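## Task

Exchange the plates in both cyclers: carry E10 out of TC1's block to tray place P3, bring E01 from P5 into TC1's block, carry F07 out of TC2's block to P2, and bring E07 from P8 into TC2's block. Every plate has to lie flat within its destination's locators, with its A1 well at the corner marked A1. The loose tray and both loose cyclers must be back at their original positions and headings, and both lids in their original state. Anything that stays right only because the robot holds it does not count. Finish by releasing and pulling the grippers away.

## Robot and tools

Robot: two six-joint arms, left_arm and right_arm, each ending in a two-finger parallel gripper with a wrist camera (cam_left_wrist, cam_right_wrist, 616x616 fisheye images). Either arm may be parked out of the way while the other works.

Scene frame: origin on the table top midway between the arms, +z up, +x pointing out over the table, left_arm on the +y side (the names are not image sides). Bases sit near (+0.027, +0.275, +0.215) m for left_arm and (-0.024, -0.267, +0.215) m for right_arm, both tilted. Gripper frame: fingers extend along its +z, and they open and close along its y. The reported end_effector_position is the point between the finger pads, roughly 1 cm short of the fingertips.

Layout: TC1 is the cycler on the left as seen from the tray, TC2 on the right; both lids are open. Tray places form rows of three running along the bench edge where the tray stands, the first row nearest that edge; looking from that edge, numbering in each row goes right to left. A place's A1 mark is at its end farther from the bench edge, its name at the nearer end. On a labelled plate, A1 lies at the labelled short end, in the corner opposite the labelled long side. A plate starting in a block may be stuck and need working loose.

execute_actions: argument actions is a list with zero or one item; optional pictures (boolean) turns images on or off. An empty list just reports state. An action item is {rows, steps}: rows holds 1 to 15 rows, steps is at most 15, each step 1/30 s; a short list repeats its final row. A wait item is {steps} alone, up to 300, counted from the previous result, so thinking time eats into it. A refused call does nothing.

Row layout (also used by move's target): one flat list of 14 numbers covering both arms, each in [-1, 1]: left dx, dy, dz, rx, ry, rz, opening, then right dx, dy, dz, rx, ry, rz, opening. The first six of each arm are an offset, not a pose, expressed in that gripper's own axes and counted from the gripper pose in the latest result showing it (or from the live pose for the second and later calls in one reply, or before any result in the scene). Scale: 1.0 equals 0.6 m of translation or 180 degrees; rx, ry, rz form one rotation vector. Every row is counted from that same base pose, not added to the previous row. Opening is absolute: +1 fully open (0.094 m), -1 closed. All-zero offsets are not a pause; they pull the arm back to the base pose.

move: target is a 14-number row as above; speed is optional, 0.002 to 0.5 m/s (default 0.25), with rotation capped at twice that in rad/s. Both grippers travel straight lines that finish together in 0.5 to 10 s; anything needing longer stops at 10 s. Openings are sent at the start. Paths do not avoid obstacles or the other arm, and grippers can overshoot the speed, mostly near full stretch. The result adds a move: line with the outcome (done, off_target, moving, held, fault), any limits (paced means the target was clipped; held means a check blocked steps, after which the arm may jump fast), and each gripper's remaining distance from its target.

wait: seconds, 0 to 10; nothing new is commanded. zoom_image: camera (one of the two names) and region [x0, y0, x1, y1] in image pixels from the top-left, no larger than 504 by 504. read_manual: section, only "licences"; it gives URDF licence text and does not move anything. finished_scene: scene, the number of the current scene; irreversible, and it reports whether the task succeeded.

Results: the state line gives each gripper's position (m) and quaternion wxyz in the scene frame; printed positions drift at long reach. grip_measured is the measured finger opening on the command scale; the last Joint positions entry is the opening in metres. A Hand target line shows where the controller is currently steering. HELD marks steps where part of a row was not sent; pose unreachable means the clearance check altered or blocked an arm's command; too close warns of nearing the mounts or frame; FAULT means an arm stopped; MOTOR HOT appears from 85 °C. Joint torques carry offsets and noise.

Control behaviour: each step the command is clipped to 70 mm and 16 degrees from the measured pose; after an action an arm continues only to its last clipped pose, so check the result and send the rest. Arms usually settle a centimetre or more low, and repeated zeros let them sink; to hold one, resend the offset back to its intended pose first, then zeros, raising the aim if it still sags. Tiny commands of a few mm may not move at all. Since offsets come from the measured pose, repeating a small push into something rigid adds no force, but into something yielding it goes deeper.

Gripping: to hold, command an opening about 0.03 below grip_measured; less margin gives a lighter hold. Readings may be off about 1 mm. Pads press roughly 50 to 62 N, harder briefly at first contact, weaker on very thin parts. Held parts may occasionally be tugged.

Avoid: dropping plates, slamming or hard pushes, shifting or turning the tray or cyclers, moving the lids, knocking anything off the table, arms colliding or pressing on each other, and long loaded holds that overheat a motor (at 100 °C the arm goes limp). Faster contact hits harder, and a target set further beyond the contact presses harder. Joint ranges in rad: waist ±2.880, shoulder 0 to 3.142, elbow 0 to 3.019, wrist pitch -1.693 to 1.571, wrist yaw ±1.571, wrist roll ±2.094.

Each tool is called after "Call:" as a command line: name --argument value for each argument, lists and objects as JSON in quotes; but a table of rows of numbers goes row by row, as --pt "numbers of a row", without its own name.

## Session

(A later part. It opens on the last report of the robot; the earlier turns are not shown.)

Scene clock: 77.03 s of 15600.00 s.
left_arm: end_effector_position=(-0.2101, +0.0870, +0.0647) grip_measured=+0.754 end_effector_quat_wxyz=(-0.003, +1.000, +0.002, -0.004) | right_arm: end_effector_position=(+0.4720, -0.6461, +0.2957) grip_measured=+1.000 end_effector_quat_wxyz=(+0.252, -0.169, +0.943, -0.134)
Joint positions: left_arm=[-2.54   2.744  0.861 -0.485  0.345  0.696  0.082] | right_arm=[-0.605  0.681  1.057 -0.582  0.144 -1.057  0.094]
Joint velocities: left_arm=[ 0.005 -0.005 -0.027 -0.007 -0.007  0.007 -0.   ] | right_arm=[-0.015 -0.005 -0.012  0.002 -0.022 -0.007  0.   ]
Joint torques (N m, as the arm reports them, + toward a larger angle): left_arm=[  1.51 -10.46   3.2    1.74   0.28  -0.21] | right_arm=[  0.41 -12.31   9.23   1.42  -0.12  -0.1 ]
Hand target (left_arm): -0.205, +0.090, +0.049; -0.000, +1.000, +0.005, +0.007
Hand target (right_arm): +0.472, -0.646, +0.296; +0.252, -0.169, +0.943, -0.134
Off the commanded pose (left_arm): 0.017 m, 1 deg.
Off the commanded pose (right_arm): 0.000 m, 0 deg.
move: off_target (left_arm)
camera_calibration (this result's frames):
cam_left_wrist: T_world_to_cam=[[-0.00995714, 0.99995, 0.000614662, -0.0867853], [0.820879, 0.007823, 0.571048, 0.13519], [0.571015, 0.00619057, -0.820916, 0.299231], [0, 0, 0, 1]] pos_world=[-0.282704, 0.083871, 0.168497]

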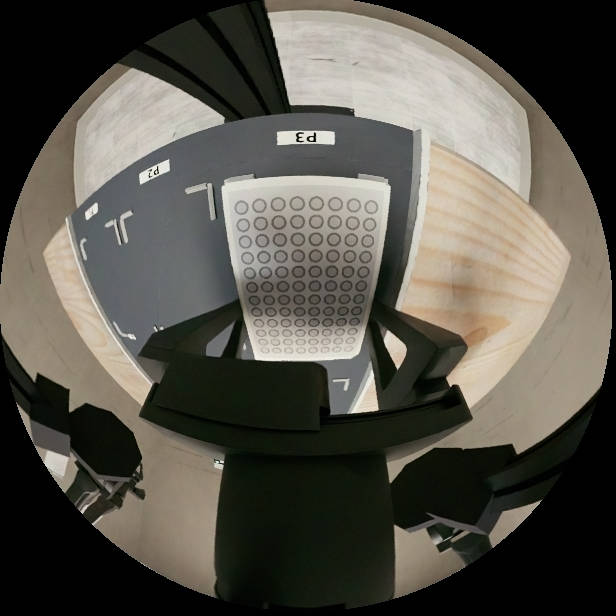

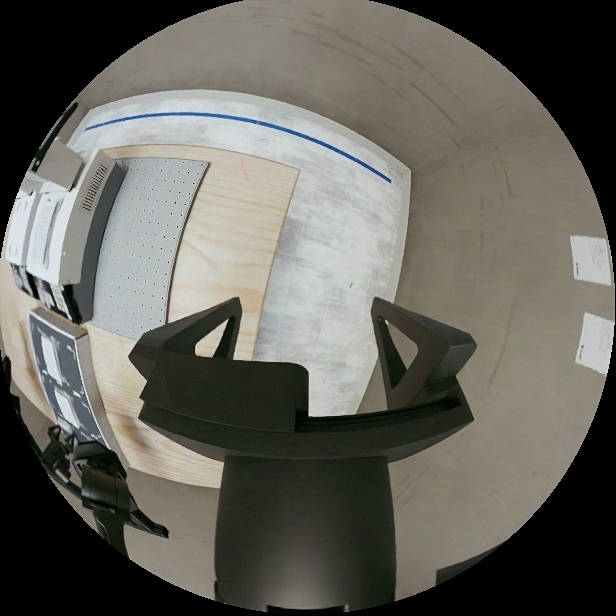

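Call:
execute_actions --actions '[{"rows":[[0,0,0,0,0,0,1,0,0,0,0,0,0,1]],"steps":12}]' --pictures false

Call:
move --target '[0.05,0,-0.2,0,0,0,1, 0,0,0,0,0,0,1]' --speed 0.1

Call:
zoom_image --camera "cam_left_wrist" --region '[150,100,450,400]'

Scene clock: 78.67 s of 15600.00 s.
left_arm: end_effector_position=(-0.2104, +0.0870, +0.0651) grip_measured=+1.000 end_effector_quat_wxyz=(-0.003, +1.000, +0.002, -0.005) | right_arm: end_effector_position=(+0.4720, -0.6461, +0.2957) grip_measured=+1.000 end_effector_quat_wxyz=(+0.252, -0.169, +0.943, -0.134)
Joint positions: left_arm=[-2.54   2.743  0.861 -0.485  0.345  0.696  0.094] | right_arm=[-0.605  0.681  1.057 -0.582  0.144 -1.057  0.094]
Joint velocities: left_arm=[-0.015 -0.005  0.002  0.007 -0.007  0.007  0.   ] | right_arm=[-0.005  0.005 -0.002 -0.002 -0.037  0.007  0.   ]
Joint torques (N m, as the arm reports them, + toward a larger angle): left_arm=[  4.28 -13.38   3.83   0.27   0.12  -0.03] | right_arm=[  0.34 -12.33   9.22   1.42  -0.12  -0.1 ]
Hand target (left_arm): -0.210, +0.087, +0.065; -0.003, +1.000, +0.002, -0.004
Hand target (right_arm): +0.472, -0.646, +0.296; +0.252, -0.169, +0.943, -0.134
Off the commanded pose (left_arm): 0.000 m, 0 deg.
Off the commanded pose (right_arm): 0.000 m, 0 deg.
Steps of this call (steps 1 to 37: nothing new was sent; steps 38 to 49: all 12 steps of this action). Readings (end_effector_position):
38: left_arm (-0.2104, +0.0870, +0.0651) | right_arm (+0.4720, -0.6461, +0.2957)
39: left_arm (-0.2104, +0.0870, +0.0651) | right_arm (+0.4720, -0.6461, +0.2957)
41: left_arm (-0.2104, +0.0870, +0.0651) | right_arm (+0.4720, -0.6461, +0.2957)
45: left_arm (-0.2104, +0.0870, +0.0651) | right_arm (+0.4720, -0.6461, +0.2957)
49: the state above

Scene clock: 80.50 s of 15600.00 s.
left_arm: end_effector_position=(-0.1812, +0.0886, +0.1816) grip_measured=+1.000 end_effector_quat_wxyz=(-0.001, +1.000, +0.003, -0.003) | right_arm: end_effector_position=(+0.4720, -0.6461, +0.2957) grip_measured=+1.000 end_effector_quat_wxyz=(+0.252, -0.169, +0.943, -0.134)
Joint positions: left_arm=[-2.354  2.448  0.849 -0.805  0.203  0.827  0.094] | right_arm=[-0.605  0.681  1.057 -0.582  0.144 -1.057  0.094]
Joint velocities: left_arm=[-0.005 -0.015 -0.002 -0.012  0.066 -0.007  0.   ] | right_arm=[-0.005 -0.024 -0.002  0.007 -0.022 -0.066  0.   ]
Joint torques (N m, as the arm reports them, + toward a larger angle): left_arm=[  3.99 -11.62   6.17  -0.3   -0.01   0.11] | right_arm=[  0.4  -12.35   9.23   1.4   -0.12  -0.1 ]
Hand target (left_arm): -0.180, +0.087, +0.185; -0.003, +1.000, +0.002, -0.005
Hand target (right_arm): +0.472, -0.646, +0.296; +0.252, -0.169, +0.943, -0.134
Off the commanded pose (left_arm): 0.004 m, 0 deg.
Off the commanded pose (right_arm): 0.000 m, 0 deg.
move: done
camera_calibration (this result's frames):
cam_left_wrist: T_world_to_cam=[[-0.0118621, 0.999921, -0.00423951, -0.0876597], [0.818625, 0.0121459, 0.5742, 0.0433468], [0.574206, 0.00334068, -0.818704, 0.379074], [0, 0, 0, 1]] pos_world=[-0.254191, 0.0858599, 0.285088]

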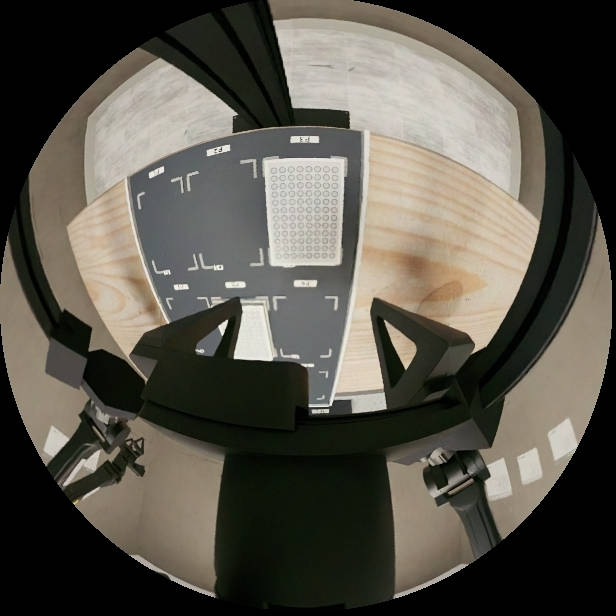

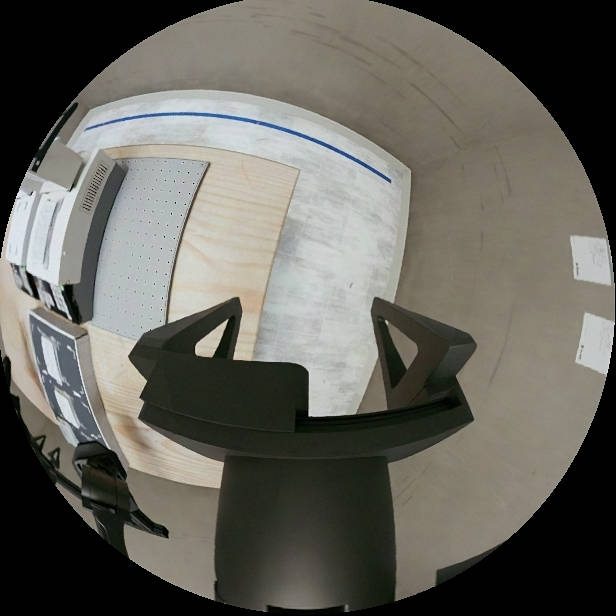

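Region (150, 100, 450, 400) of cam_left_wrist's 616x616 image, scaled by 1.680, with more detail than that image has.

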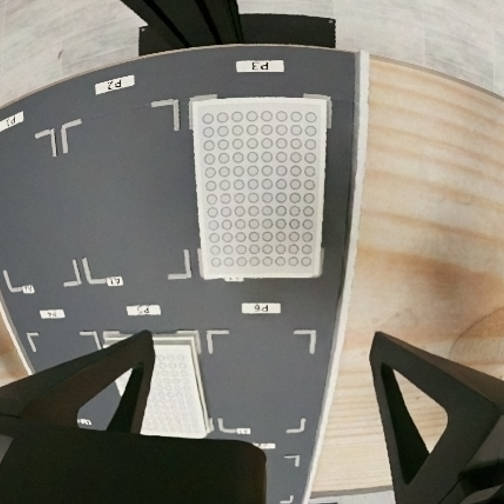

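Call:
move --target '[0.235,0.178,0.1,0,0,0,1, 0,0,0,0,0,0,1]' --speed 0.2

Scene clock: 82.83 s of 15600.00 s.
left_arm: end_effector_position=(-0.0377, -0.0008, +0.1193) grip_measured=+1.000 end_effector_quat_wxyz=(-0.014, +1.000, +0.003, +0.001) | right_arm: end_effector_position=(+0.4720, -0.6461, +0.2957) grip_measured=+1.000 end_effector_quat_wxyz=(+0.252, -0.169, +0.943, -0.134)
Joint positions: left_arm=[-1.71   2.595  0.838 -0.659 -0.276  1.252  0.094] | right_arm=[-0.605  0.681  1.057 -0.582  0.144 -1.057  0.094]
Joint velocities: left_arm=[-0.005 -0.005 -0.007 -0.007  0.022  0.037  0.   ] | right_arm=[-0.005 -0.015 -0.012 -0.012  0.037  0.037  0.   ]
Joint torques (N m, as the arm reports them, + toward a larger angle): left_arm=[ -3.68 -11.54   7.51   0.58   0.06   0.09] | right_arm=[  0.38 -12.3    9.22   1.4   -0.12  -0.1 ]
Hand target (left_arm): -0.042, -0.019, +0.122; -0.000, +1.000, +0.002, -0.004
Hand target (right_arm): +0.472, -0.646, +0.296; +0.252, -0.169, +0.943, -0.134
Off the commanded pose (left_arm): 0.016 m, 2 deg.
Off the commanded pose (right_arm): 0.000 m, 0 deg.
move: off_target (left_arm)
camera_calibration (this result's frames):
cam_left_wrist: T_world_to_cam=[[-0.0119094, 0.999671, 0.0227185, 0.0000386187], [0.814582, -0.00347761, 0.580038, -0.0381374], [0.579926, 0.025414, -0.814272, 0.245691], [0, 0, 0, 1]] pos_world=[-0.111416, -0.00641523, 0.22218]

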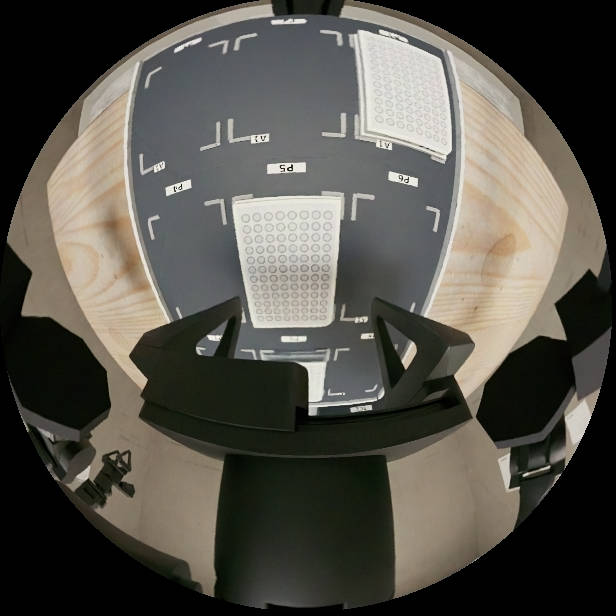

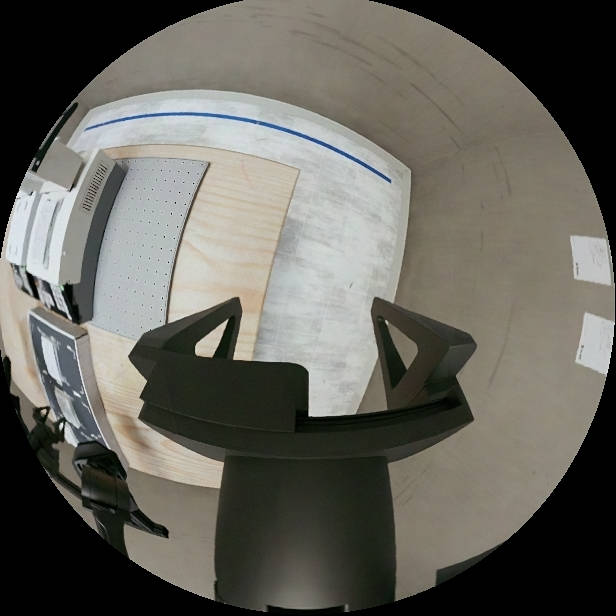

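Call:
move --target '[0.02,0.035,0.055,-0.01,0,0,1, 0,0,0,0,0,0,1]' --speed 0.06

Scene clock: 84.63 s of 15600.00 s.
left_arm: end_effector_position=(-0.0259, -0.0138, +0.0891) grip_measured=+1.000 end_effector_quat_wxyz=(-0.001, +1.000, +0.002, +0.006) | right_arm: end_effector_position=(+0.4720, -0.6461, +0.2957) grip_measured=+1.000 end_effector_quat_wxyz=(+0.252, -0.169, +0.943, -0.134)
Joint positions: left_arm=[-1.626  2.662  0.838 -0.549 -0.355  1.322  0.094] | right_arm=[-0.605  0.681  1.057 -0.582  0.144 -1.057  0.094]
Joint velocities: left_arm=[-0.005 -0.005  0.002  0.002 -0.037  0.066  0.   ] | right_arm=[-0.015 -0.015  0.027  0.017 -0.007 -0.007  0.   ]
Joint torques (N m, as the arm reports them, + toward a larger angle): left_arm=[ -2.66 -11.63   5.19   0.62  -0.04   0.13] | right_arm=[  0.38 -12.33   9.23   1.4   -0.12  -0.1 ]
Hand target (left_arm): -0.026, -0.021, +0.086; +0.002, +1.000, +0.003, +0.001
Hand target (right_arm): +0.472, -0.646, +0.296; +0.252, -0.169, +0.943, -0.134
Off the commanded pose (left_arm): 0.008 m, 1 deg.
Off the commanded pose (right_arm): 0.000 m, 0 deg.
move: done
camera_calibration (this result's frames):
cam_left_wrist: T_world_to_cam=[[-0.00968786, 0.999945, -0.00405159, 0.0163052], [0.808755, 0.0102182, 0.588057, -0.0310209], [0.588066, 0.00242027, -0.808809, 0.213963], [0, 0, 0, 1]] pos_world=[-0.100578, -0.0165052, 0.191364]

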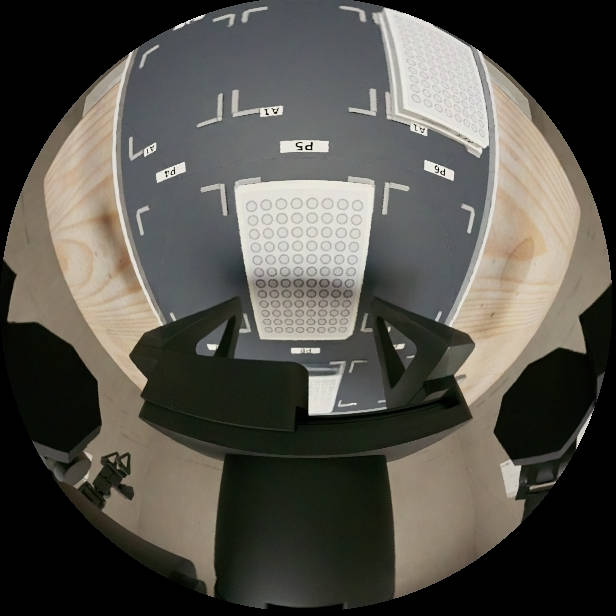

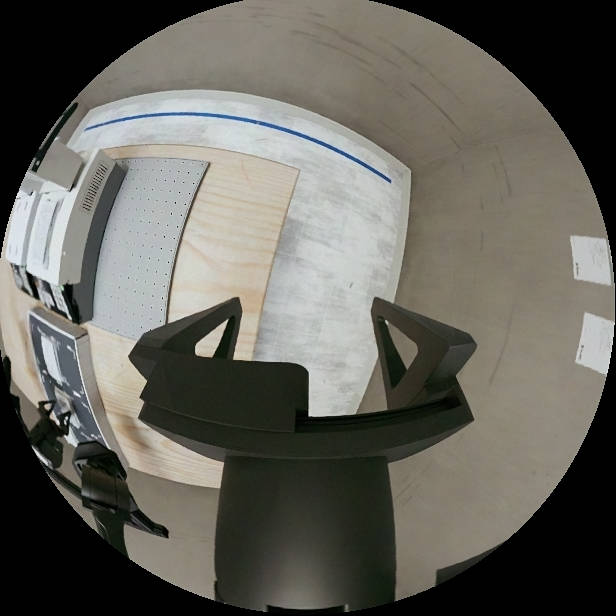

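Centered. Descend and grip.

Call:
move --target '[0,0.003,0.05,0,0,0,1, 0,0,0,0,0,0,1]' --speed 0.04

Scene clock: 86.13 s of 15600.00 s.
left_arm: end_effector_position=(-0.0263, -0.0158, +0.0649) grip_measured=+1.000 end_effector_quat_wxyz=(+0.003, +1.000, +0.002, +0.010) | right_arm: end_effector_position=(+0.4720, -0.6461, +0.2957) grip_measured=+1.000 end_effector_quat_wxyz=(+0.252, -0.169, +0.943, -0.134)
Joint positions: left_arm=[-1.596  2.725  0.838 -0.473 -0.385  1.346  0.094] | right_arm=[-0.605  0.681  1.057 -0.582  0.144 -1.057  0.094]
Joint velocities: left_arm=[-0.005 -0.005 -0.002  0.017 -0.007 -0.022  0.   ] | right_arm=[ 0.005  0.005 -0.007 -0.002 -0.037 -0.022  0.   ]
Joint torques (N m, as the arm reports them, + toward a larger angle): left_arm=[ -2.51 -12.01   3.75   0.44  -0.03   0.1 ] | right_arm=[  0.38 -12.31   9.22   1.41  -0.12  -0.1 ]
Hand target (left_arm): -0.026, -0.016, +0.059; -0.001, +1.000, +0.002, +0.006
Hand target (right_arm): +0.472, -0.646, +0.296; +0.252, -0.169, +0.943, -0.134
Off the commanded pose (left_arm): 0.006 m, 1 deg.
Off the commanded pose (right_arm): 0.000 m, 0 deg.
move: done
camera_calibration (this result's frames):
cam_left_wrist: T_world_to_cam=[[-0.00909997, 0.999895, -0.0112854, 0.0186819], [0.80374, 0.0140282, 0.594816, -0.0169147], [0.594912, -0.00365775, -0.803783, 0.194415], [0, 0, 0, 1]] pos_world=[-0.101895, -0.0177316, 0.166539]

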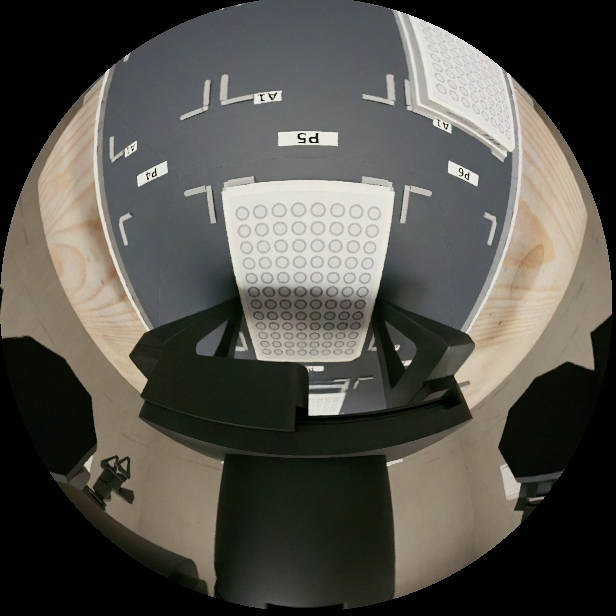

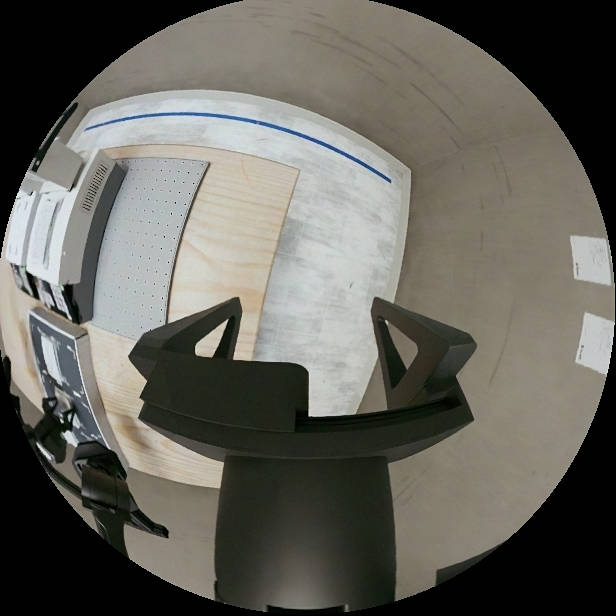

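Call:
execute_actions --actions '[{"rows":[[0,0,0,0,0,0,0.5,0,0,0,0,0,0,1]],"steps":12}]' --pictures false

Call:
move --target '[0,0,-0.25,0,0,0,0.5, 0,0,0,0,0,0,1]' --speed 0.15

Call:
move --target '[0.5,-0.24,-0.03,0,0,-0.99,0.5, 0,0,0,0,0,0,1]' --speed 0.3

Scene clock: 87.67 s of 15600.00 s.
left_arm: end_effector_position=(-0.0262, -0.0151, +0.0649) grip_measured=+0.761 end_effector_quat_wxyz=(+0.002, +1.000, +0.001, +0.010) | right_arm: end_effector_position=(+0.4720, -0.6461, +0.2957) grip_measured=+1.000 end_effector_quat_wxyz=(+0.252, -0.169, +0.943, -0.134)
Joint positions: left_arm=[-1.596  2.725  0.837 -0.474 -0.385  1.347  0.083] | right_arm=[-0.605  0.681  1.057 -0.582  0.144 -1.057  0.094]
Joint velocities: left_arm=[-0.005 -0.015 -0.002  0.007 -0.037 -0.081 -0.   ] | right_arm=[-0.005 -0.015  0.002 -0.002 -0.051 -0.007  0.   ]
Joint torques (N m, as the arm reports them, + toward a larger angle): left_arm=[ -3.93 -13.27   3.69   0.24   0.12  -0.03] | right_arm=[  0.38 -12.3    9.23   1.41  -0.12  -0.1 ]
Hand target (left_arm): -0.026, -0.016, +0.065; +0.003, +1.000, +0.002, +0.010
Hand target (right_arm): +0.472, -0.646, +0.296; +0.252, -0.169, +0.943, -0.134
Off the commanded pose (left_arm): 0.001 m, 0 deg.
Off the commanded pose (right_arm): 0.000 m, 0 deg.
Steps of this call (steps 1 to 34: nothing new was sent; steps 35 to 46: all 12 steps of this action). Readings (end_effector_position):
35: left_arm (-0.0263, -0.0159, +0.0649) | right_arm (+0.4720, -0.6461, +0.2957)
36: left_arm (-0.0263, -0.0150, +0.0647) | right_arm (+0.4720, -0.6461, +0.2957)
38: left_arm (-0.0262, -0.0151, +0.0649) | right_arm (+0.4720, -0.6461, +0.2957)
42: left_arm (-0.0262, -0.0151, +0.0649) | right_arm (+0.4720, -0.6461, +0.2957)
46: the state above

Scene clock: 89.30 s of 15600.00 s.
left_arm: end_effector_position=(-0.0239, +0.0006, +0.2034) grip_measured=+0.761 end_effector_quat_wxyz=(-0.013, +1.000, -0.003, +0.011) | right_arm: end_effector_position=(+0.4720, -0.6461, +0.2957) grip_measured=+1.000 end_effector_quat_wxyz=(+0.252, -0.169, +0.943, -0.134)
Joint positions: left_arm=[-1.757  2.403  0.886 -0.911 -0.262  1.232  0.083] | right_arm=[-0.605  0.681  1.057 -0.582  0.144 -1.057  0.094]
Joint velocities: left_arm=[-0.015 -0.005  0.002 -0.007 -0.007 -0.037 -0.   ] | right_arm=[-0.005 -0.005 -0.017 -0.007 -0.081  0.007  0.   ]
Joint torques (N m, as the arm reports them, + toward a larger angle): left_arm=[ -4.6  -11.51   9.01  -0.28   0.23  -0.09] | right_arm=[  0.35 -12.34   9.22   1.41  -0.12  -0.1 ]
Hand target (left_arm): -0.030, -0.013, +0.215; +0.002, +1.000, +0.001, +0.010
Hand target (right_arm): +0.472, -0.646, +0.296; +0.252, -0.169, +0.943, -0.134
Off the commanded pose (left_arm): 0.020 m, 2 deg.
Off the commanded pose (right_arm): 0.000 m, 0 deg.
move: off_target (left_arm)
camera_calibration (this result's frames):
cam_left_wrist: T_world_to_cam=[[0.00116801, 0.999804, 0.0197775, -0.00228347], [0.802348, -0.0127413, 0.59672, -0.101861], [0.596855, 0.0151715, -0.802206, 0.304045], [0, 0, 0, 1]] pos_world=[-0.0997401, -0.00362763, 0.304734]

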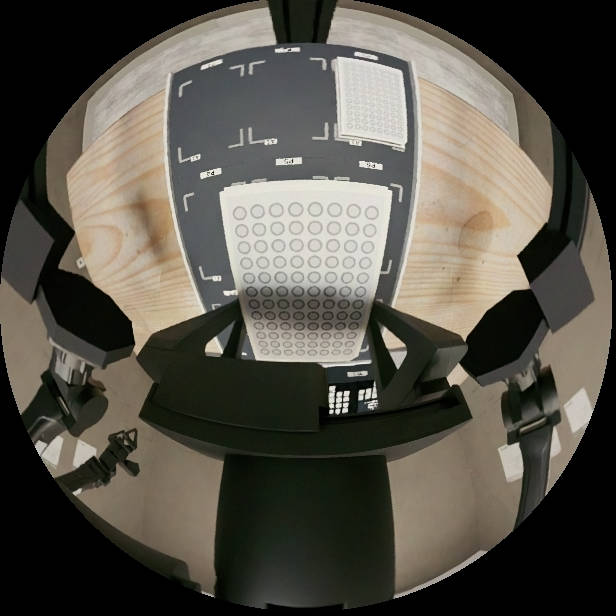

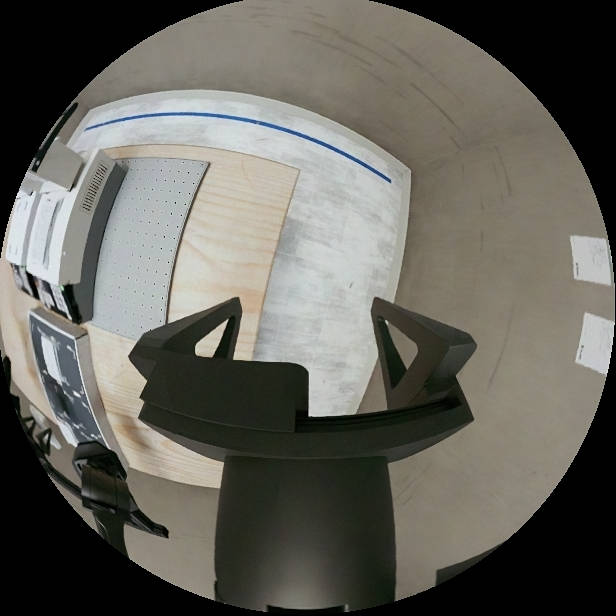

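Scene clock: 95.07 s of 15600.00 s.
left_arm: end_effector_position=(+0.2611, +0.1437, +0.2258) grip_measured=+0.761 end_effector_quat_wxyz=(+0.010, +0.045, +0.999, +0.017) | right_arm: end_effector_position=(+0.4720, -0.6461, +0.2957) grip_measured=+1.000 end_effector_quat_wxyz=(+0.252, -0.169, +0.943, -0.134)
Joint positions: left_arm=[-0.979  1.643  0.68  -1.111 -0.772 -1.14   0.083] | right_arm=[-0.605  0.681  1.057 -0.582  0.144 -1.057  0.094]
Joint velocities: left_arm=[ 0.005 -0.005 -0.002 -0.007 -0.007 -0.037 -0.   ] | right_arm=[-0.005 -0.015  0.007 -0.002  0.007 -0.022  0.   ]
Joint torques (N m, as the arm reports them, + toward a larger angle): left_arm=[-5.23 -4.99  8.48 -0.38 -0.22 -0.13] | right_arm=[  0.34 -12.29   9.22   1.4   -0.12  -0.1 ]
Hand target (left_arm): +0.277, +0.139, +0.232; +0.010, +0.020, +1.000, +0.010
Hand target (right_arm): +0.472, -0.646, +0.296; +0.252, -0.169, +0.943, -0.134
Off the commanded pose (left_arm): 0.017 m, 3 deg.
Off the commanded pose (right_arm): 0.000 m, 0 deg.
move: off_target (left_arm)
camera_calibration (this result's frames):
cam_left_wrist: T_world_to_cam=[[-0.0843309, -0.995623, -0.0403001, 0.176504], [-0.825312, 0.0471285, 0.562706, 0.0819815], [-0.558344, 0.0807137, -0.825674, 0.447311], [0, 0, 0, 1]] pos_world=[0.332298, 0.135763, 0.330315]

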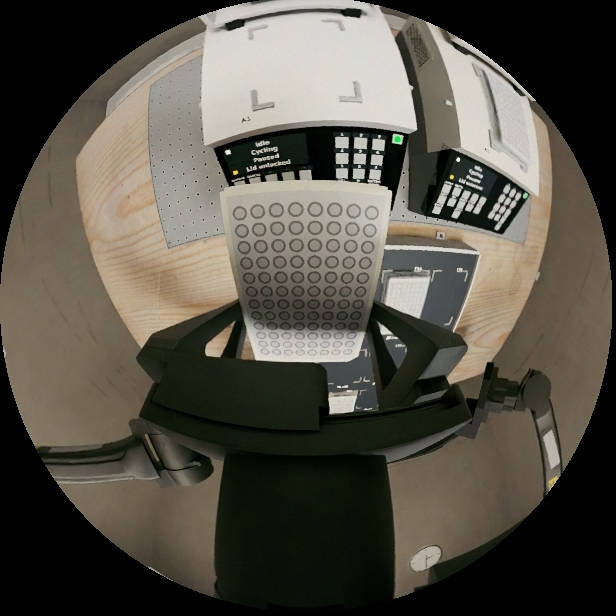

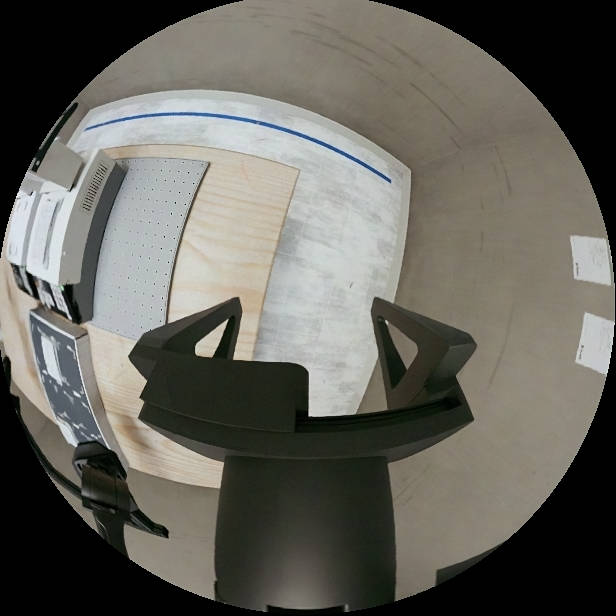

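Call:
move --target '[-0.37,0.012,0.03,0,0,-0.03,0.5, 0,0,0,0,0,0,1]' --speed 0.2

Scene clock: 97.37 s of 15600.00 s.
left_arm: end_effector_position=(+0.4723, +0.1274, +0.2179) grip_measured=+0.761 end_effector_quat_wxyz=(+0.014, +0.003, +1.000, +0.013) | right_arm: end_effector_position=(+0.4720, -0.6461, +0.2957) grip_measured=+1.000 end_effector_quat_wxyz=(+0.252, -0.169, +0.943, -0.134)
Joint positions: left_arm=[-0.654  1.757  1.135 -1.098 -0.881 -0.757  0.083] | right_arm=[-0.605  0.681  1.057 -0.582  0.144 -1.057  0.094]
Joint velocities: left_arm=[-0.005  0.005 -0.007 -0.017 -0.022 -0.022 -0.001] | right_arm=[-0.005 -0.015 -0.007  0.002 -0.007 -0.022  0.   ]
Joint torques (N m, as the arm reports them, + toward a larger angle): left_arm=[-9.32 -8.35  7.03 -0.15 -0.14  0.05] | right_arm=[  0.37 -12.33   9.22   1.41  -0.12  -0.1 ]
Hand target (left_arm): +0.483, +0.129, +0.213; +0.011, -0.002, +1.000, +0.015
Hand target (right_arm): +0.472, -0.646, +0.296; +0.252, -0.169, +0.943, -0.134
Off the commanded pose (left_arm): 0.013 m, 1 deg.
Off the commanded pose (right_arm): 0.000 m, 0 deg.
move: off_target (left_arm)
camera_calibration (this result's frames):
cam_left_wrist: T_world_to_cam=[[0.000535684, -0.999519, -0.0310129, 0.136168], [-0.831884, -0.017656, 0.554669, 0.274643], [-0.554949, 0.025502, -0.831493, 0.566699], [0, 0, 0, 1]] pos_world=[0.542888, 0.1265, 0.323094]

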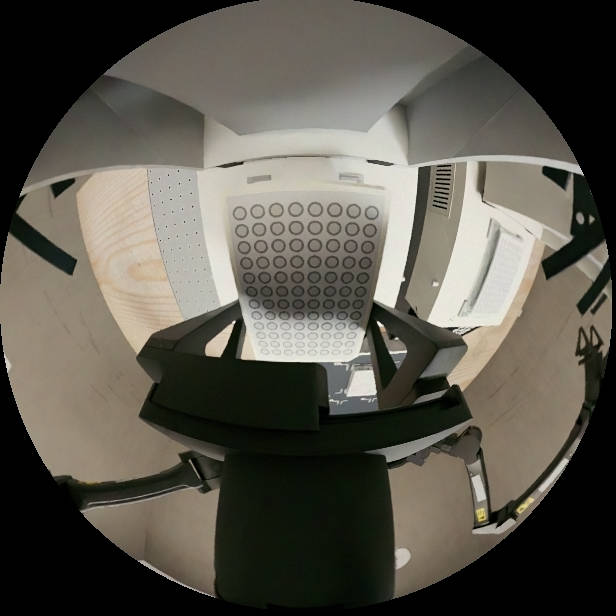

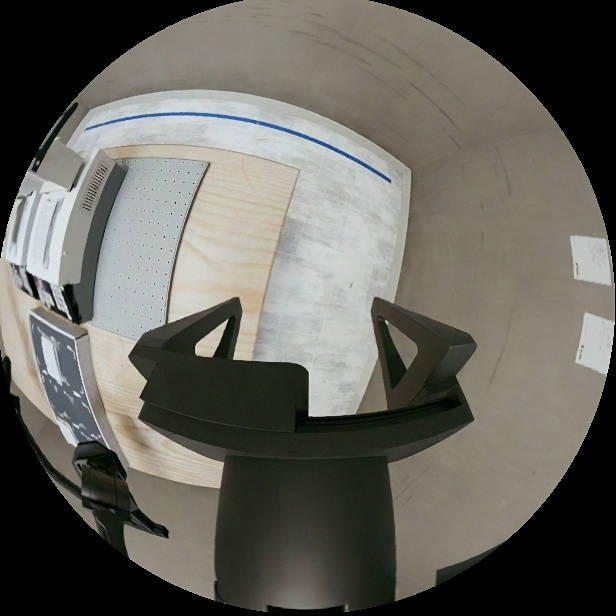

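Call:
move --target '[0,0.012,0.075,0,0.012,0,0.5, 0,0,0,0,0,0,1]' --speed 0.05

Scene clock: 99.07 s of 15600.00 s.
left_arm: end_effector_position=(+0.4763, +0.1324, +0.1861) grip_measured=+0.761 end_effector_quat_wxyz=(+0.006, +0.001, +1.000, +0.008) | right_arm: end_effector_position=(+0.4720, -0.6461, +0.2957) grip_measured=+1.000 end_effector_quat_wxyz=(+0.252, -0.169, +0.943, -0.134)
Joint positions: left_arm=[-0.588  1.766  1.104 -0.99  -0.87  -0.666  0.083] | right_arm=[-0.605  0.681  1.057 -0.582  0.144 -1.057  0.094]
Joint velocities: left_arm=[-0.015 -0.005 -0.017  0.012 -0.007  0.022  0.   ] | right_arm=[-0.005 -0.005 -0.002 -0.002 -0.007 -0.037  0.   ]
Joint torques (N m, as the arm reports them, + toward a larger angle): left_arm=[-9.13 -8.62  4.    0.65  0.08  0.08] | right_arm=[  0.41 -12.32   9.23   1.4   -0.12  -0.1 ]
Hand target (left_arm): +0.474, +0.136, +0.173; -0.005, +0.002, +1.000, +0.013
Hand target (right_arm): +0.472, -0.646, +0.296; +0.252, -0.169, +0.943, -0.134
Off the commanded pose (left_arm): 0.014 m, 1 deg.
Off the commanded pose (right_arm): 0.000 m, 0 deg.
move: off_target (left_arm)
camera_calibration (this result's frames):
cam_left_wrist: T_world_to_cam=[[0.00407905, -0.999773, -0.0209119, 0.136703], [-0.822402, -0.0152507, 0.568703, 0.288279], [-0.568893, 0.0148782, -0.822277, 0.548643], [0, 0, 0, 1]] pos_world=[0.548643, 0.132906, 0.290051]

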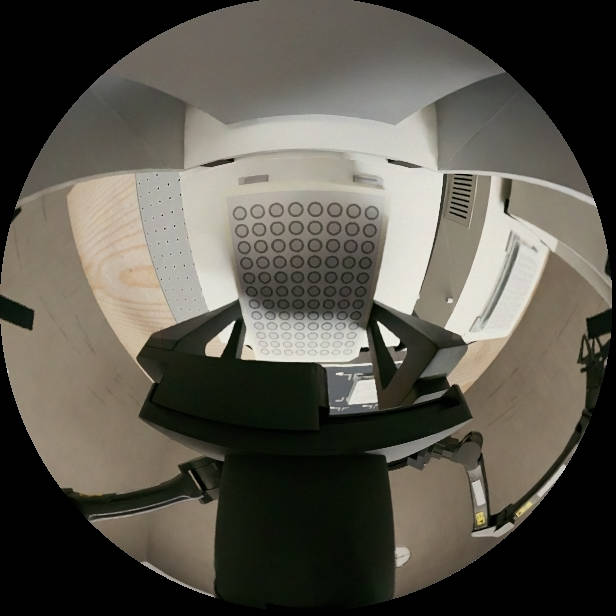

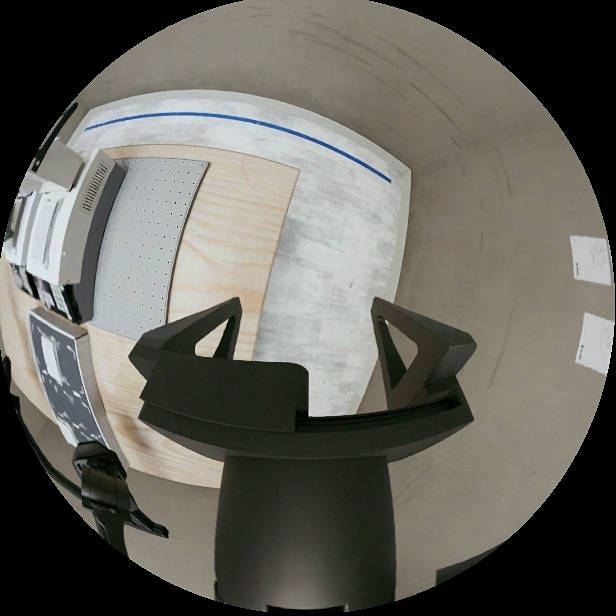

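Call:
move --target '[0.005,0,0.06,0,0.008,0,0.5, 0,0,0,0,0,0,1]' --speed 0.03

Scene clock: 101.37 s of 15600.00 s.
left_arm: end_effector_position=(+0.4773, +0.1292, +0.1654) grip_measured=+0.761 end_effector_quat_wxyz=(+0.005, +0.000, +1.000, +0.002) | right_arm: end_effector_position=(+0.4720, -0.6461, +0.2957) grip_measured=+1.000 end_effector_quat_wxyz=(+0.252, -0.169, +0.943, -0.134)
Joint positions: left_arm=[-0.555  1.783  1.084 -0.904 -0.862 -0.608  0.083] | right_arm=[-0.605  0.681  1.057 -0.582  0.144 -1.057  0.094]
Joint velocities: left_arm=[-0.015 -0.005 -0.002  0.002 -0.051 -0.081  0.   ] | right_arm=[-0.005 -0.005  0.012 -0.012 -0.007 -0.007  0.   ]
Joint torques (N m, as the arm reports them, + toward a larger angle): left_arm=[-8.66 -8.26  3.58  0.63  0.13  0.11] | right_arm=[  0.35 -12.34   9.24   1.41  -0.12  -0.1 ]
Hand target (left_arm): +0.474, +0.133, +0.150; -0.007, +0.000, +1.000, +0.007
Hand target (right_arm): +0.472, -0.646, +0.296; +0.252, -0.169, +0.943, -0.134
Off the commanded pose (left_arm): 0.016 m, 2 deg.
Off the commanded pose (right_arm): 0.000 m, 0 deg.
move: off_target (left_arm)
camera_calibration (this result's frames):
cam_left_wrist: T_world_to_cam=[[0.0045765, -0.999948, -0.00915754, 0.130882], [-0.821595, -0.00898031, 0.570001, 0.299371], [-0.570053, 0.00491518, -0.821593, 0.534024], [0, 0, 0, 1]] pos_world=[0.549785, 0.130939, 0.269307]

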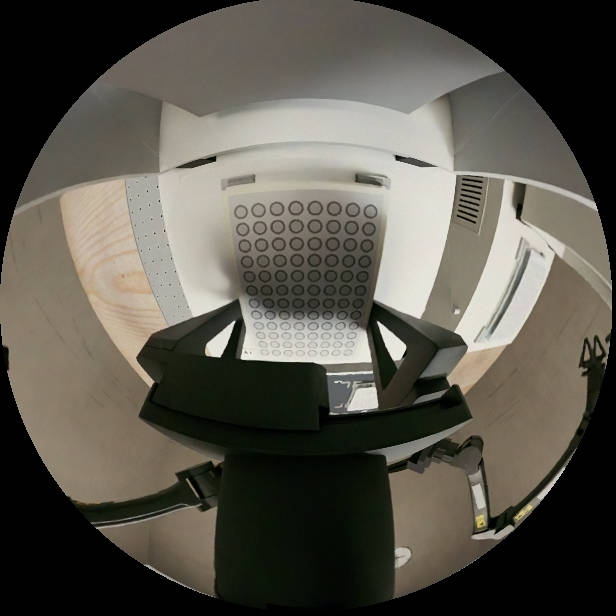

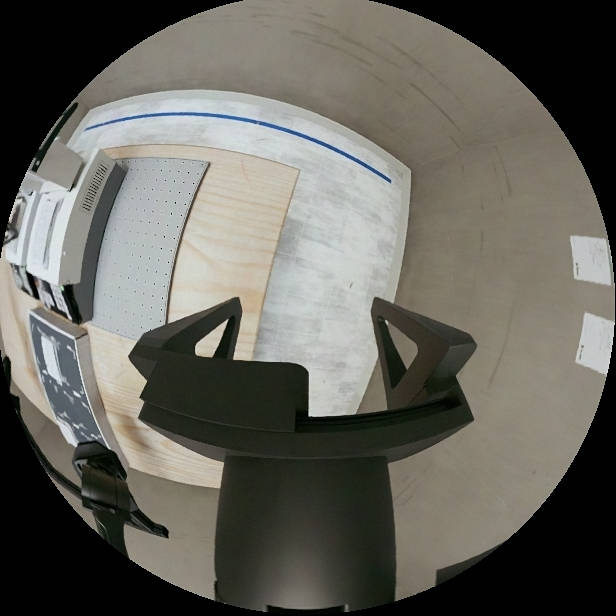

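Good; release, lift, back out.

Call:
execute_actions --actions '[{"rows":[[0,0,0.01,0,0,0,1,0,0,0,0,0,0,1]],"steps":12}]' --pictures false

Call:
move --target '[0,0,-0.1,0,0,0,1, 0,0,0,0,0,0,1]' --speed 0.1

Call:
move --target '[0.3,0,-0.05,0,0,0,1, 0,0,0,0,0,0,1]' --speed 0.25

Scene clock: 102.80 s of 15600.00 s.
left_arm: end_effector_position=(+0.4791, +0.1281, +0.1655) grip_measured=+1.000 end_effector_quat_wxyz=(+0.008, -0.002, +1.000, -0.000) | right_arm: end_effector_position=(+0.4720, -0.6461, +0.2957) grip_measured=+1.000 end_effector_quat_wxyz=(+0.252, -0.169, +0.943, -0.134)
Joint positions: left_arm=[-0.555  1.783  1.084 -0.892 -0.862 -0.604  0.094] | right_arm=[-0.605  0.681  1.057 -0.582  0.144 -1.057  0.094]
Joint velocities: left_arm=[ 0.015 -0.005  0.017  0.007 -0.022 -0.037  0.   ] | right_arm=[-0.005 -0.005 -0.007 -0.012 -0.037 -0.081  0.   ]
Joint torques (N m, as the arm reports them, + toward a larger angle): left_arm=[-10.8   -8.95   3.85   0.61  -0.05   0.12] | right_arm=[  0.34 -12.29   9.22   1.41  -0.12  -0.1 ]
Hand target (left_arm): +0.477, +0.129, +0.160; +0.005, +0.000, +1.000, +0.002
Hand target (right_arm): +0.472, -0.646, +0.296; +0.252, -0.169, +0.943, -0.134
Off the commanded pose (left_arm): 0.006 m, 1 deg.
Off the commanded pose (right_arm): 0.000 m, 0 deg.
Steps of this call (steps 1 to 31: nothing new was sent; steps 32 to 43: all 12 steps of this action). Readings (end_effector_position):
32: left_arm (+0.4776, +0.1291, +0.1654) | right_arm (+0.4720, -0.6461, +0.2957)
33: left_arm (+0.4781, +0.1287, +0.1654) | right_arm (+0.4720, -0.6461, +0.2957)
35: left_arm (+0.4788, +0.1283, +0.1654) | right_arm (+0.4720, -0.6461, +0.2957)
39: left_arm (+0.4791, +0.1281, +0.1655) | right_arm (+0.4720, -0.6461, +0.2957)
43: the state above

Scene clock: 104.03 s of 15600.00 s.
left_arm: end_effector_position=(+0.4664, +0.1331, +0.2107) grip_measured=+1.000 end_effector_quat_wxyz=(-0.003, +0.009, +1.000, +0.011) | right_arm: end_effector_position=(+0.4720, -0.6461, +0.2957) grip_measured=+1.000 end_effector_quat_wxyz=(+0.252, -0.169, +0.943, -0.134)
Joint positions: left_arm=[-0.635  1.75   1.123 -1.106 -0.857 -0.741  0.094] | right_arm=[-0.605  0.681  1.057 -0.582  0.144 -1.057  0.094]
Joint velocities: left_arm=[ 0.005 -0.015 -0.002  0.002 -0.051 -0.11   0.   ] | right_arm=[-0.015 -0.005 -0.007 -0.027 -0.051 -0.007  0.   ]
Joint torques (N m, as the arm reports them, + toward a larger angle): left_arm=[-12.4   -9.38   7.29  -0.32   0.06  -0.08] | right_arm=[  0.36 -12.3    9.23   1.41  -0.12  -0.1 ]
Hand target (left_arm): +0.477, +0.128, +0.226; +0.008, -0.002, +1.000, -0.000
Hand target (right_arm): +0.472, -0.646, +0.296; +0.252, -0.169, +0.943, -0.134
Off the commanded pose (left_arm): 0.019 m, 2 deg.
Off the commanded pose (right_arm): 0.000 m, 0 deg.
move: off_target (left_arm)
camera_calibration (this result's frames):
cam_left_wrist: T_world_to_cam=[[-0.0137932, -0.999555, -0.026466, 0.147436], [-0.81196, -0.00425047, 0.583697, 0.256623], [-0.58355, 0.0295404, -0.81154, 0.565906], [0, 0, 0, 1]] pos_world=[0.540635, 0.131744, 0.313368]

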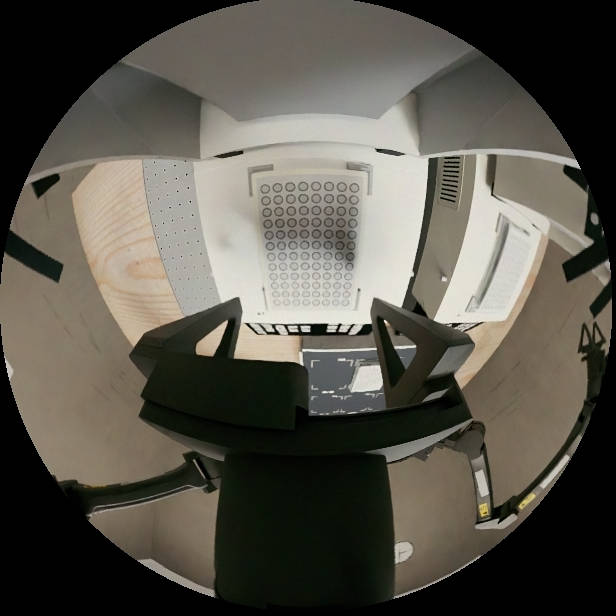

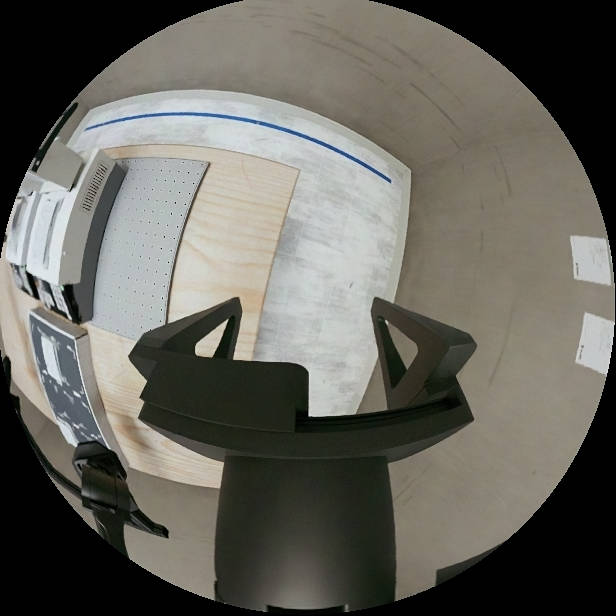

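Scene clock: 105.40 s of 15600.00 s.
left_arm: end_effector_position=(+0.2874, +0.1378, +0.2373) grip_measured=+1.000 end_effector_quat_wxyz=(-0.006, +0.011, +1.000, +0.013) | right_arm: end_effector_position=(+0.4720, -0.6461, +0.2957) grip_measured=+1.000 end_effector_quat_wxyz=(+0.252, -0.169, +0.943, -0.134)
Joint positions: left_arm=[-0.939  1.645  0.762 -1.165 -0.758 -1.163  0.094] | right_arm=[-0.605  0.681  1.057 -0.582  0.144 -1.057  0.094]
Joint velocities: left_arm=[-0.015 -0.005 -0.007  0.002  0.022 -0.022  0.   ] | right_arm=[-0.005 -0.005 -0.002  0.002  0.037  0.007  0.   ]
Joint torques (N m, as the arm reports them, + toward a larger angle): left_arm=[-8.09 -5.45  5.53 -0.48 -0.01 -0.13] | right_arm=[  0.37 -12.32   9.22   1.41  -0.13  -0.1 ]
Hand target (left_arm): +0.287, +0.138, +0.241; -0.003, +0.009, +1.000, +0.012
Hand target (right_arm): +0.472, -0.646, +0.296; +0.252, -0.169, +0.943, -0.134
Off the commanded pose (left_arm): 0.005 m, 0 deg.
Off the commanded pose (right_arm): 0.000 m, 0 deg.
move: done
camera_calibration (this result's frames):
cam_left_wrist: T_world_to_cam=[[-0.0172973, -0.999349, -0.0316684, 0.152508], [-0.808856, -0.00463267, 0.587989, 0.0939244], [-0.587752, 0.0357858, -0.808249, 0.482419], [0, 0, 0, 1]] pos_world=[0.362152, 0.13558, 0.339518]

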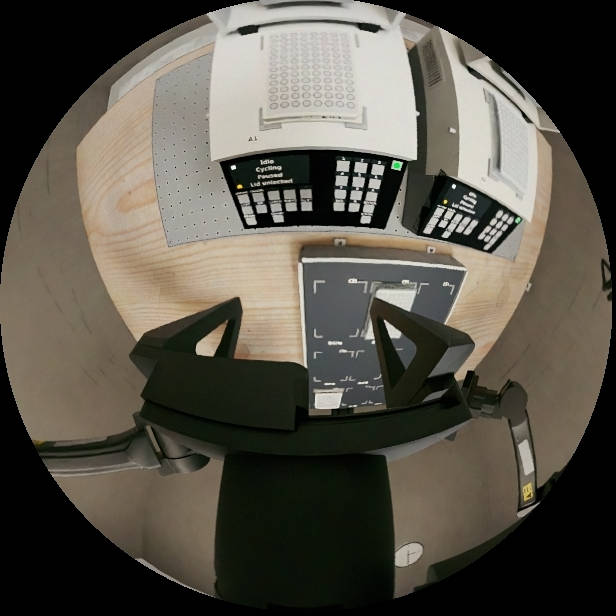

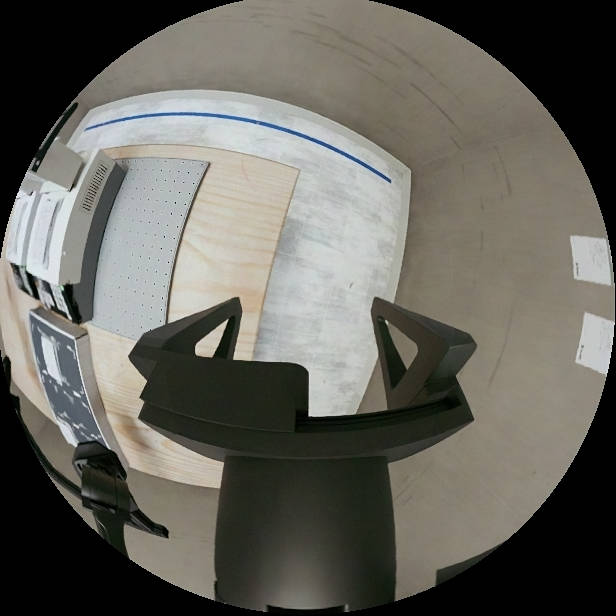

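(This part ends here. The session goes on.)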